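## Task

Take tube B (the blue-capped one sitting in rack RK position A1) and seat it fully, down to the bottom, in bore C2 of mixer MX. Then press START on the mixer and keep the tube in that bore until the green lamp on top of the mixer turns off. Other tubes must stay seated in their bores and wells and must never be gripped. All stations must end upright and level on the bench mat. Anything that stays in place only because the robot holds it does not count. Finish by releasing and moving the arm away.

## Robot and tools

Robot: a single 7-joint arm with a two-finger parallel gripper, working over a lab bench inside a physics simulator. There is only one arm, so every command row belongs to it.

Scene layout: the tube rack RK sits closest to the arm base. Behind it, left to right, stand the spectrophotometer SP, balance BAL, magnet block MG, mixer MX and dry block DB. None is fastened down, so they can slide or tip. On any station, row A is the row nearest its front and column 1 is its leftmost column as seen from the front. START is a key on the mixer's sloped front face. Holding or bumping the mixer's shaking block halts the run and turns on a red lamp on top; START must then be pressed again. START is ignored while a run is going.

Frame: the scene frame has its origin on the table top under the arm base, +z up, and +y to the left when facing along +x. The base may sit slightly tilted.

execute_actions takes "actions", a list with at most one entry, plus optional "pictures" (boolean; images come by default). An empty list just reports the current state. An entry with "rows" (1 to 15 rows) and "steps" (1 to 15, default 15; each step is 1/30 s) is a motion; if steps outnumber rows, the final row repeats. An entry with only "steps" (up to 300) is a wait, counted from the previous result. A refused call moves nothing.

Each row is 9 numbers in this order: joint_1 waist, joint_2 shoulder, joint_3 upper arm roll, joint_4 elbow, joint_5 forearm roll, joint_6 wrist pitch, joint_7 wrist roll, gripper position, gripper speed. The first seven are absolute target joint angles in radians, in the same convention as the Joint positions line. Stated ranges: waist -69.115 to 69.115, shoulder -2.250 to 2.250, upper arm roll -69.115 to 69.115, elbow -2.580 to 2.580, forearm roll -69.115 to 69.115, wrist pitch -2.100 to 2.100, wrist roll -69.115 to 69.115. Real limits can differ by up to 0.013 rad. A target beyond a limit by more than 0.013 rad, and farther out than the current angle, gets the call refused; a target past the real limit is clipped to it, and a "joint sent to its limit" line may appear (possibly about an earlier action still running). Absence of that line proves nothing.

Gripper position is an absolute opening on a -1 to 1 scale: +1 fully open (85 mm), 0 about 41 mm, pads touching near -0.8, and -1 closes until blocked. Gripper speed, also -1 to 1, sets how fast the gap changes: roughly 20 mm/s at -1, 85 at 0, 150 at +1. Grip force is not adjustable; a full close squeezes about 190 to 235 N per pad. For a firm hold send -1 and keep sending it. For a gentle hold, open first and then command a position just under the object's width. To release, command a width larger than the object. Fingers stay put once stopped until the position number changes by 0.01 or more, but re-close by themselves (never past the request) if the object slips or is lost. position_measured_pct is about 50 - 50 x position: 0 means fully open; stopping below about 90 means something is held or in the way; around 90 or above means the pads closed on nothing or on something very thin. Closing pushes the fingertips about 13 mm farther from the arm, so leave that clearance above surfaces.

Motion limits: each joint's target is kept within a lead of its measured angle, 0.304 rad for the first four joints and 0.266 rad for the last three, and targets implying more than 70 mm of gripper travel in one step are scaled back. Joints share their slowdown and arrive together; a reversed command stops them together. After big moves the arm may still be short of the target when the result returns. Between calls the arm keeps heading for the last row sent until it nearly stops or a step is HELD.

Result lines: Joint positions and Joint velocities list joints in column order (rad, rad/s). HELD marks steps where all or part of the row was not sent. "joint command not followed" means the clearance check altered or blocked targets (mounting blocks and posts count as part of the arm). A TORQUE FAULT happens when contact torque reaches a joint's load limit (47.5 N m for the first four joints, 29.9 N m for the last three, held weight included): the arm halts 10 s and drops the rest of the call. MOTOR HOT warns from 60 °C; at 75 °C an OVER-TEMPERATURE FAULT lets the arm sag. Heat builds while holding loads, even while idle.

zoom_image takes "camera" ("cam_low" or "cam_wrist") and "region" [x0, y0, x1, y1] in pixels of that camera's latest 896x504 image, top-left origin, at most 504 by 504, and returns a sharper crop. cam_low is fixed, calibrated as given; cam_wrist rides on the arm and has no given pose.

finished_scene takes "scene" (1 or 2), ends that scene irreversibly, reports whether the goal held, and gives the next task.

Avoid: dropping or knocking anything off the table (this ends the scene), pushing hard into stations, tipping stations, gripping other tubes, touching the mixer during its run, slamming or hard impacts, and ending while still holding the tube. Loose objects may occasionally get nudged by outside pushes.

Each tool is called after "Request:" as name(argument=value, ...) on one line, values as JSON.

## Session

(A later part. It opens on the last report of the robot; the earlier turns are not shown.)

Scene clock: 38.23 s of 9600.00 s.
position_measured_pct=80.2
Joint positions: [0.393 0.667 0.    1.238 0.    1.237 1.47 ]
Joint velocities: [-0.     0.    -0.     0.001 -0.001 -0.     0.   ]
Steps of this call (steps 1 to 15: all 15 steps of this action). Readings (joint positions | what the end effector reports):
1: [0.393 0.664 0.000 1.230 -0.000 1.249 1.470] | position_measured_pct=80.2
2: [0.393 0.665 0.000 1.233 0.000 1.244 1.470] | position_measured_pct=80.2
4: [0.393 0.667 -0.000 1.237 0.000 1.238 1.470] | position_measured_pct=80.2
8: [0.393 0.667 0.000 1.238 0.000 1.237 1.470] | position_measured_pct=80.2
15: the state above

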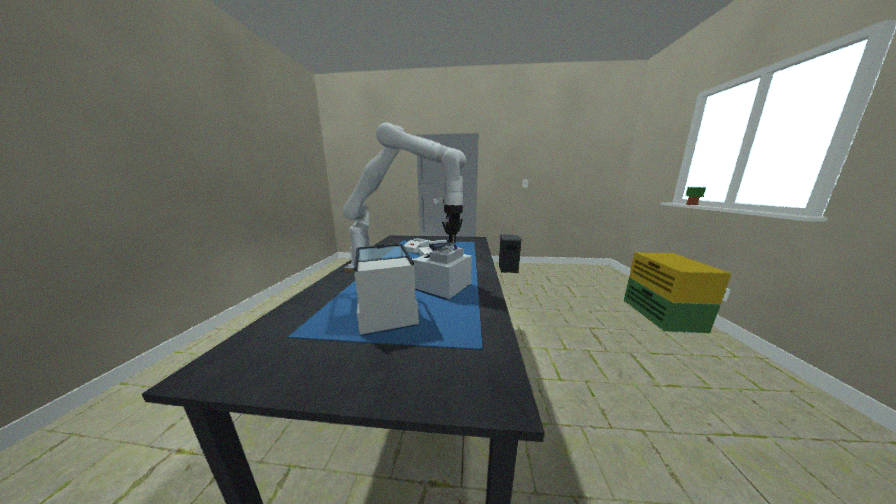

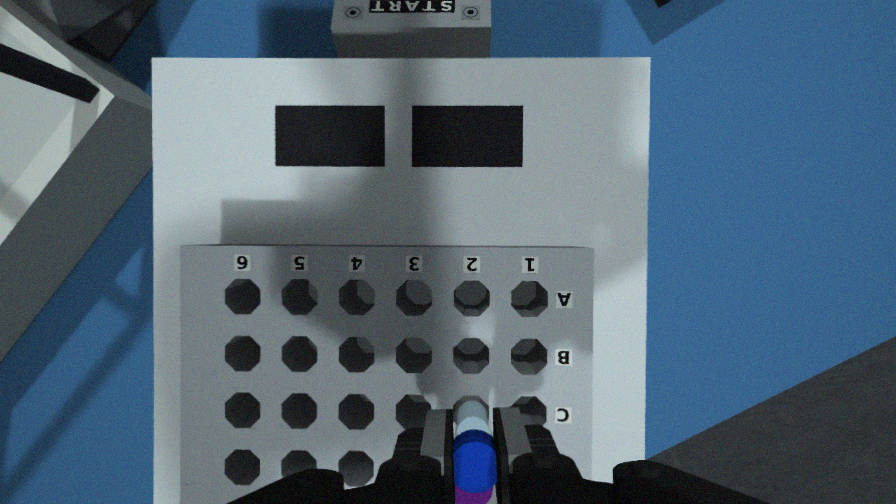

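Request:
execute_actions(actions=[{"rows":[[0.393,0.676,0,1.26,0,1.206,1.47,-0.65,0]]}], pictures=false)

Request:
execute_actions(actions=[{"rows":[[0.393,0.676,0,1.26,0,1.206,1.47,-0.45,0]],"steps":10}], pictures=false)

Request:
execute_actions(actions=[{"rows":[[0.393,0.654,0,1.237,0,1.251,1.47,-0.45,0]]}])

Request:
execute_actions(actions=[{"rows":[[0.393,0.654,0,1.237,0,1.251,1.47,-0.8,0]]}], pictures=false)

Request:
execute_actions(actions=[{"rows":[[0.393,0.669,0,1.271,0,1.202,1.47,-0.8,0]]}], pictures=false)

Request:
execute_actions(actions=[{"rows":[[0.393,0.674,0,1.281,0,1.187,1.47,-0.8,0]]}], pictures=false)

Request:
execute_actions(actions=[{"rows":[[0.4,0.394,0,1.3,0,1.44,1.57,0,0]]}], pictures=false)

Request:
execute_actions(actions=[{"rows":[[0.4,0.1,0,1.8,0,1.24,1.57,0,0]]}], pictures=false)

Request:
execute_actions(actions=[{"steps":20}], pictures=false)

Request:
execute_actions(actions=[{"rows":[[0.4,0.414,0,2.054,0,0.674,1.57,0,0]]}], pictures=false)

Request:
execute_actions(actions=[{"steps":30}])

Scene clock: 46.47 s of 9600.00 s.
position_measured_pct=80.2
Joint positions: [0.393 0.676 0.    1.26  0.    1.206 1.47 ]
Joint velocities: [ 0.     0.     0.     0.    -0.    -0.001 -0.001]
Steps of this call (steps 1 to 15: the robot went on to your last target; steps 16 to 232: nothing new was sent; steps 233 to 247: all 15 steps of this action). Readings (joint positions | what the end effector reports):
233: [0.393 0.667 0.000 1.239 0.000 1.236 1.470] | position_measured_pct=80.2
234: [0.393 0.669 0.000 1.244 0.000 1.229 1.470] | position_measured_pct=80.2
236: [0.393 0.675 0.000 1.257 0.000 1.210 1.470] | position_measured_pct=80.2
240: [0.393 0.676 0.000 1.260 0.000 1.206 1.470] | position_measured_pct=80.2
247: the state above

Scene clock: 46.80 s of 9600.00 s.
position_measured_pct=72.6
Joint positions: [ 0.393  0.676 -0.     1.26  -0.     1.206  1.47 ]
Joint velocities: [ 0.001  0.     0.    -0.002  0.001 -0.001  0.   ]
Steps of this call (steps 1 to 10: all 10 steps of this action). Readings (joint positions | what the end effector reports):
1: [0.393 0.676 0.000 1.260 0.000 1.206 1.470] | position_measured_pct=80.2
2: [0.393 0.676 0.000 1.260 0.000 1.206 1.470] | position_measured_pct=79.8
4: [0.393 0.676 0.000 1.260 0.000 1.206 1.470] | position_measured_pct=75.8
8: [0.393 0.676 -0.000 1.260 -0.000 1.206 1.470] | position_measured_pct=72.6
10: the state above

Scene clock: 47.30 s of 9600.00 s.
position_measured_pct=72.6
Joint positions: [0.393 0.654 0.    1.237 0.    1.251 1.47 ]
Joint velocities: [ 0.    -0.001 -0.001 -0.001  0.003 -0.     0.002]
Steps of this call (steps 1 to 15: all 15 steps of this action). Readings (joint positions | what the end effector reports):
1: [0.393 0.675 -0.000 1.259 0.000 1.208 1.470] | position_measured_pct=72.6
2: [0.393 0.670 -0.000 1.255 -0.000 1.217 1.470] | position_measured_pct=72.6
4: [0.393 0.657 -0.000 1.241 -0.000 1.244 1.470] | position_measured_pct=72.6
8: [0.393 0.655 0.000 1.237 0.000 1.251 1.470] | position_measured_pct=72.6
15: the state above

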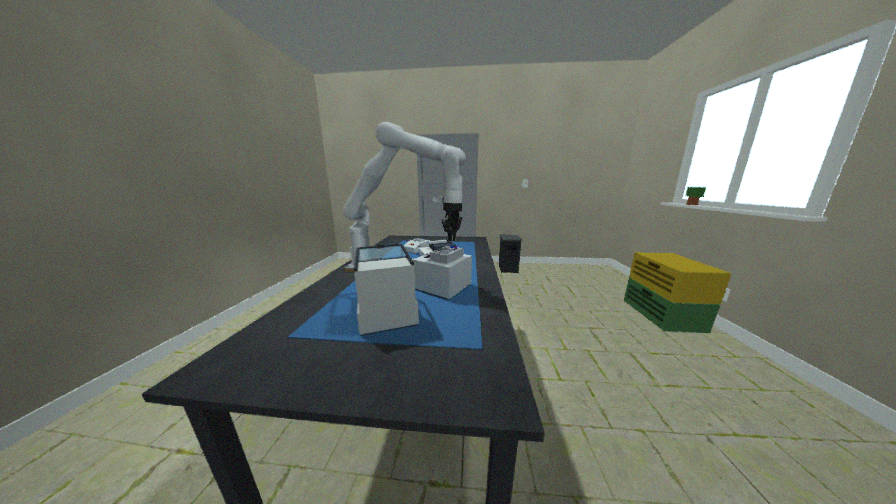

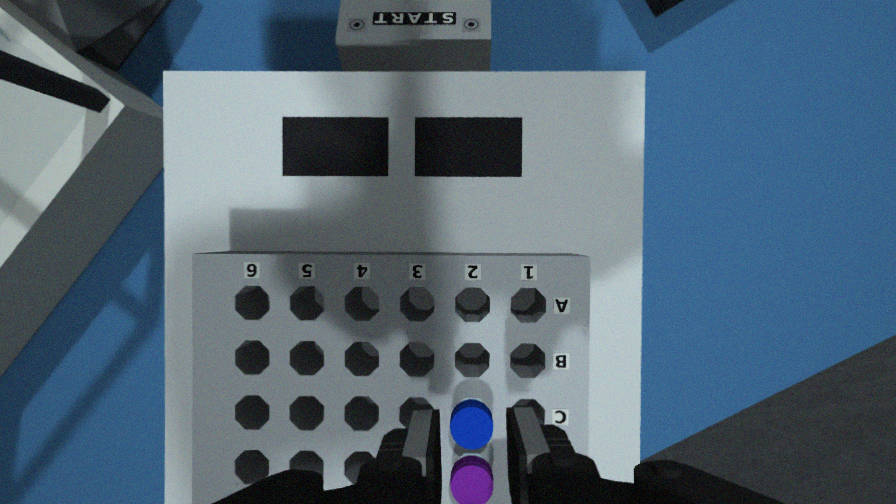

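Scene clock: 47.80 s of 9600.00 s.
position_measured_pct=89.7
Joint positions: [ 0.393  0.654 -0.     1.237  0.     1.251  1.47 ]
Joint velocities: [ 0.     0.    -0.    -0.     0.001  0.     0.   ]
Steps of this call (steps 1 to 15: all 15 steps of this action). Readings (joint positions | what the end effector reports):
1: [0.393 0.654 0.000 1.237 0.000 1.251 1.470] | position_measured_pct=72.6
2: [0.393 0.654 0.000 1.237 0.000 1.251 1.470] | position_measured_pct=73.0
4: [0.393 0.654 0.000 1.237 0.000 1.251 1.470] | position_measured_pct=77.4
8: [0.393 0.654 0.000 1.237 -0.000 1.251 1.470] | position_measured_pct=87.7
15: the state above

Scene clock: 48.30 s of 9600.00 s.
position_measured_pct=89.7
Joint positions: [0.393 0.669 0.    1.271 0.    1.202 1.47 ]
Joint velocities: [ 0.     0.     0.    -0.002  0.     0.    -0.001]
Steps of this call (steps 1 to 15: all 15 steps of this action). Readings (joint positions | what the end effector reports):
1: [0.393 0.655 0.000 1.238 -0.000 1.250 1.470] | position_measured_pct=89.7
2: [0.393 0.657 0.000 1.243 0.000 1.242 1.470] | position_measured_pct=89.7
4: [0.393 0.665 0.000 1.262 0.000 1.214 1.470] | position_measured_pct=89.7
8: [0.393 0.669 -0.000 1.271 -0.000 1.202 1.470] | position_measured_pct=89.7
15: the state above

Scene clock: 48.80 s of 9600.00 s.
position_measured_pct=89.7
Joint positions: [ 0.393  0.67   0.     1.279 -0.     1.188  1.47 ]
Joint velocities: [-0.     0.     0.001  0.    -0.    -0.    -0.001]
Steps of this call (steps 1 to 15: all 15 steps of this action). Readings (joint positions | what the end effector reports):
1: [0.393 0.670 0.000 1.272 -0.000 1.201 1.470] | position_measured_pct=89.7
2: [0.393 0.671 0.000 1.275 0.000 1.195 1.470] | position_measured_pct=89.7
4: [0.393 0.670 -0.000 1.278 -0.000 1.189 1.470] | position_measured_pct=89.7
8: [0.393 0.670 0.000 1.279 -0.000 1.188 1.470] | position_measured_pct=89.7
15: the state above

Scene clock: 49.30 s of 9600.00 s.
position_measured_pct=53.2
Joint positions: [0.4   0.402 0.    1.298 0.    1.437 1.569]
Joint velocities: [ 0.004 -0.123  0.001  0.008 -0.001  0.146  0.058]
Steps of this call (steps 1 to 15: all 15 steps of this action). Readings (joint positions | what the end effector reports):
1: [0.393 0.668 0.000 1.279 -0.000 1.188 1.470] | position_measured_pct=89.7
2: [0.393 0.663 -0.000 1.281 -0.000 1.193 1.472] | position_measured_pct=89.3
4: [0.394 0.635 -0.000 1.284 -0.000 1.217 1.481] | position_measured_pct=85.3
8: [0.396 0.534 -0.000 1.290 -0.000 1.309 1.518] | position_measured_pct=73.8
15: the state above

Scene clock: 49.80 s of 9600.00 s.
position_measured_pct=50.0
Joint positions: [ 0.4    0.131  0.     1.715 -0.     1.26   1.57 ]
Joint velocities: [-0.    -0.286 -0.     0.89  -0.001 -0.197  0.001]
Steps of this call (steps 1 to 15: all 15 steps of this action). Readings (joint positions | what the end effector reports):
1: [0.400 0.398 0.000 1.299 0.000 1.439 1.570] | position_measured_pct=51.6
2: [0.400 0.389 0.000 1.306 0.000 1.436 1.570] | position_measured_pct=50.8
4: [0.400 0.356 -0.000 1.334 -0.000 1.418 1.570] | position_measured_pct=50.0
8: [0.400 0.241 -0.000 1.455 0.000 1.344 1.570] | position_measured_pct=50.0
15: the state above

Scene clock: 50.47 s of 9600.00 s.
position_measured_pct=50.0
Joint positions: [0.4  0.1  0.   1.8  0.   1.24 1.57]
Joint velocities: [ 0.    -0.     0.     0.     0.    -0.    -0.001]
Steps of this call (steps 1 to 20: the robot went on to your last target). Readings (joint positions | what the end effector reports):
1: [0.400 0.122 0.000 1.742 -0.000 1.254 1.570] | position_measured_pct=50.0
2: [0.400 0.115 0.000 1.764 -0.000 1.249 1.570] | position_measured_pct=50.0
4: [0.400 0.106 0.000 1.792 -0.000 1.243 1.570] | position_measured_pct=50.0
8: [0.400 0.102 0.000 1.800 -0.000 1.240 1.570] | position_measured_pct=50.0
20: the state above

Scene clock: 50.97 s of 9600.00 s.
position_measured_pct=50.0
Joint positions: [ 0.4    0.371 -0.     2.022 -0.     0.836  1.57 ]
Joint velocities: [-0.001  0.333 -0.     0.266  0.001 -1.216 -0.001]
Steps of this call (steps 1 to 15: all 15 steps of this action). Readings (joint positions | what the end effector reports):
1: [0.400 0.101 0.000 1.801 -0.000 1.239 1.570] | position_measured_pct=50.0
2: [0.400 0.108 0.000 1.804 0.000 1.235 1.570] | position_measured_pct=50.0
4: [0.400 0.138 0.000 1.826 0.000 1.211 1.570] | position_measured_pct=50.0
8: [0.400 0.240 0.000 1.909 0.000 1.111 1.570] | position_measured_pct=50.0
15: the state above

Scene clock: 51.97 s of 9600.00 s.
position_measured_pct=50.0
Joint positions: [0.4   0.414 0.    2.054 0.    0.674 1.57 ]
Joint velocities: [-0.001  0.    -0.     0.     0.002 -0.    -0.002]
Steps of this call (steps 1 to 30: the robot went on to your last target). Readings (joint positions | what the end effector reports):
1: [0.400 0.382 0.000 2.030 0.000 0.796 1.570] | position_measured_pct=50.0
2: [0.400 0.392 0.000 2.038 0.000 0.755 1.570] | position_measured_pct=50.0
4: [0.400 0.406 -0.000 2.050 -0.000 0.695 1.570] | position_measured_pct=50.0
8: [0.400 0.412 -0.000 2.053 -0.000 0.674 1.570] | position_measured_pct=50.0
30: the state above
The arm was judged still, so your last target was given up. Only a new action makes it travel on or press farther. Fingers that are still opening or closing keep moving.

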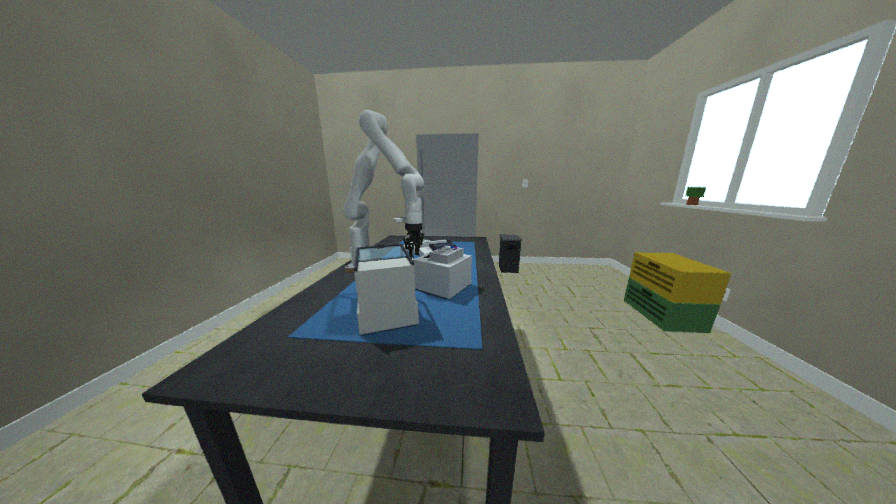

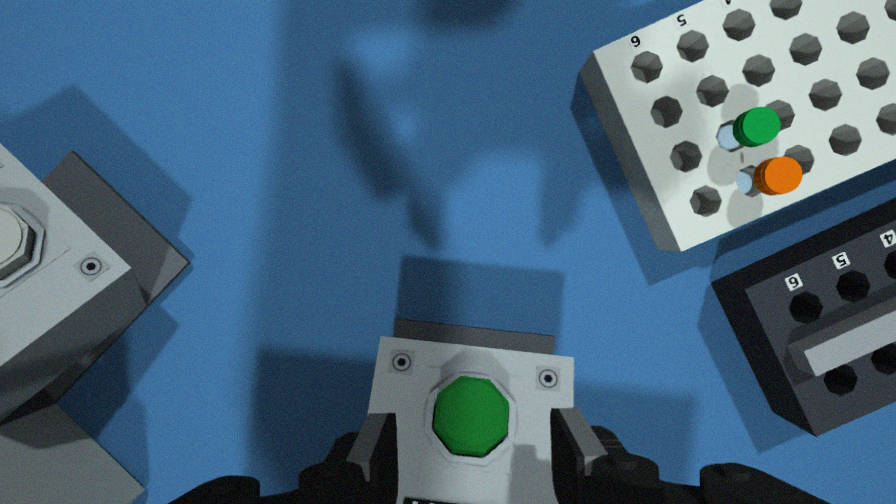

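Request:
execute_actions(actions=[{"rows":[[0.4,0.485,0,2.088,0,0.569,1.57,-0.8,1]]}], pictures=false)

Request:
execute_actions(actions=[{"rows":[[0.4,0.519,0,2.1,0,0.523,1.57,-0.8,1]]}], pictures=false)

Request:
execute_actions(actions=[{"rows":[[0.4,0.0,0,2.0,0,0.8,1.57,-0.8,0]]}], pictures=false)

Request:
execute_actions(actions=[{"steps":30}])

Request:
execute_actions(actions=[{"steps":300}])

Scene clock: 57.97 s of 9600.00 s.
position_measured_pct=89.7
Joint positions: [ 0.4    0.484 -0.     2.088  0.     0.569  1.57 ]
Joint velocities: [ 0.     0.005  0.     0.001  0.    -0.    -0.001]
Steps of this call (steps 1 to 165: nothing new was sent; steps 166 to 180: all 15 steps of this action). Readings (joint positions | what the end effector reports):
166: [0.400 0.415 0.000 2.054 -0.000 0.673 1.570] | position_measured_pct=50.0
167: [0.400 0.422 0.000 2.057 0.000 0.665 1.570] | position_measured_pct=50.8
169: [0.400 0.452 0.000 2.069 0.000 0.626 1.570] | position_measured_pct=57.9
173: [0.400 0.481 -0.000 2.088 -0.000 0.571 1.570] | position_measured_pct=77.8
180: the state above

Scene clock: 58.47 s of 9600.00 s.
position_measured_pct=89.7
Joint positions: [ 0.4    0.51   0.     2.101 -0.     0.528  1.57 ]
Joint velocities: [-0.     0.    -0.     0.001  0.001 -0.     0.001]
Steps of this call (steps 1 to 15: all 15 steps of this action). Readings (joint positions | what the end effector reports):
1: [0.400 0.486 0.000 2.088 -0.000 0.568 1.570] | position_measured_pct=89.7
2: [0.400 0.493 0.000 2.090 0.000 0.561 1.570] | position_measured_pct=89.7
4: [0.400 0.511 0.000 2.096 0.000 0.535 1.570] | position_measured_pct=89.7
8: [0.400 0.510 0.000 2.101 0.000 0.529 1.570] | position_measured_pct=89.7
15: the state above

Scene clock: 58.97 s of 9600.00 s.
position_measured_pct=89.7
Joint positions: [ 0.4    0.144 -0.     2.021 -0.     0.742  1.57 ]
Joint velocities: [-0.    -0.971  0.    -0.145 -0.001  0.387 -0.   ]
Steps of this call (steps 1 to 15: all 15 steps of this action). Readings (joint positions | what the end effector reports):
1: [0.400 0.509 0.000 2.101 -0.000 0.529 1.570] | position_measured_pct=89.7
2: [0.400 0.504 0.000 2.100 -0.000 0.532 1.570] | position_measured_pct=89.7
4: [0.400 0.479 0.000 2.094 -0.000 0.552 1.570] | position_measured_pct=89.7
8: [0.400 0.367 -0.000 2.060 -0.000 0.637 1.570] | position_measured_pct=89.7
15: the state above

Scene clock: 59.97 s of 9600.00 s.
position_measured_pct=89.7
Joint positions: [ 0.4   0.   -0.    2.    0.    0.8   1.57]
Joint velocities: [ 0.001 -0.    -0.001  0.001  0.    -0.001  0.001]
Steps of this call (steps 1 to 30: the robot went on to your last target). Readings (joint positions | what the end effector reports):
1: [0.400 0.112 -0.000 2.016 -0.000 0.755 1.570] | position_measured_pct=89.7
2: [0.400 0.083 0.000 2.011 -0.000 0.767 1.570] | position_measured_pct=89.7
4: [0.400 0.039 0.000 2.004 0.000 0.786 1.570] | position_measured_pct=89.7
8: [0.400 0.008 0.000 1.999 0.000 0.800 1.570] | position_measured_pct=89.7
30: the state above
The arm was judged still, so your last target was given up. Only a new action makes it travel on or press farther. Fingers that are still opening or closing keep moving.

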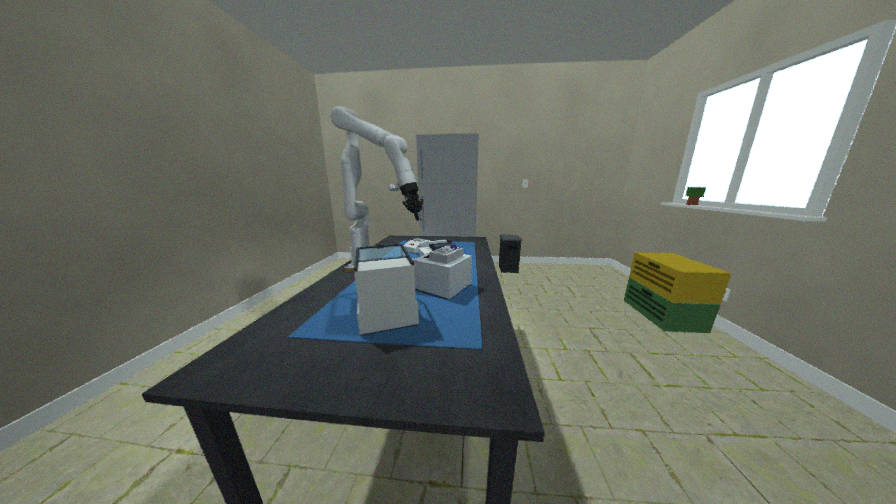

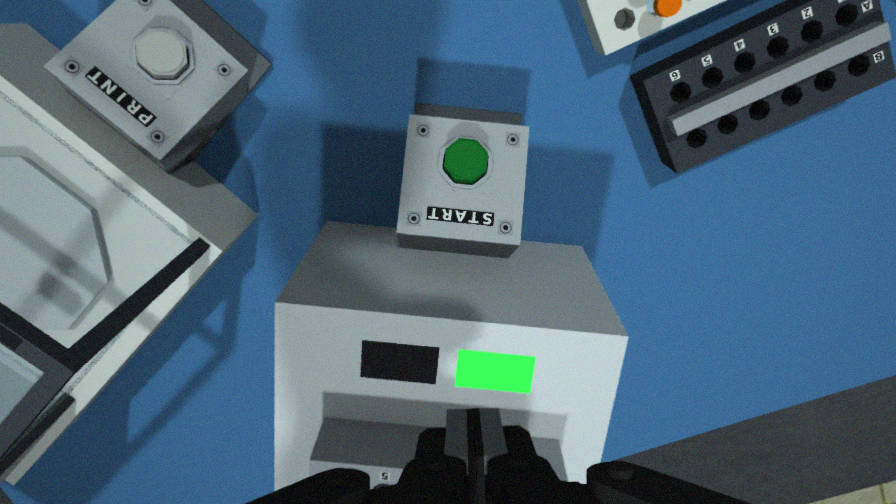

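Scene clock: 69.97 s of 9600.00 s.
position_measured_pct=89.7
Joint positions: [ 0.4   0.    0.    2.   -0.    0.8   1.57]
Joint velocities: [-0.    -0.    -0.001 -0.     0.001 -0.    -0.   ]
Steps of this call (steps 1 to 300: nothing new was sent). Readings (joint positions | what the end effector reports):
1: [0.400 0.000 0.000 2.000 0.000 0.800 1.570] | position_measured_pct=89.7
2: [0.400 0.000 0.000 2.000 -0.000 0.800 1.570] | position_measured_pct=89.7
4: [0.400 0.000 0.000 2.000 0.000 0.800 1.570] | position_measured_pct=89.7
8: [0.400 0.000 0.000 2.000 0.000 0.800 1.570] | position_measured_pct=89.7
300: the state above

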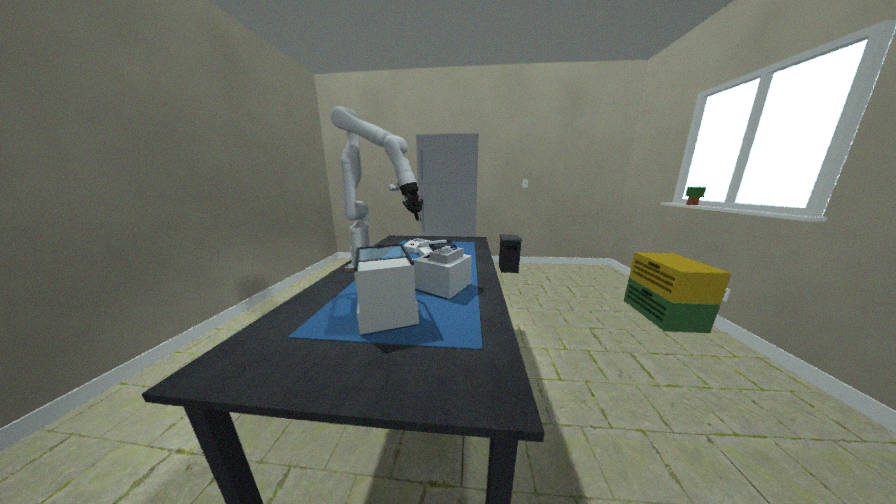

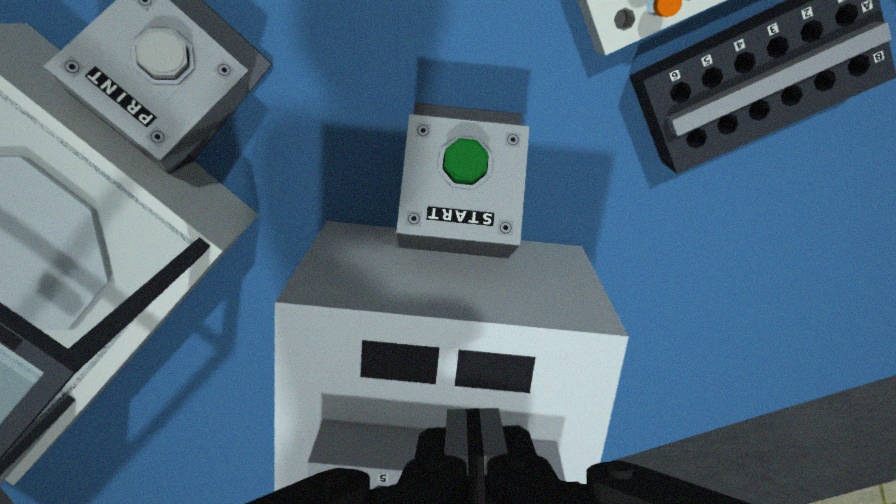

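Request:
finished_scene(scene=2)

The scene is finished: the task was done.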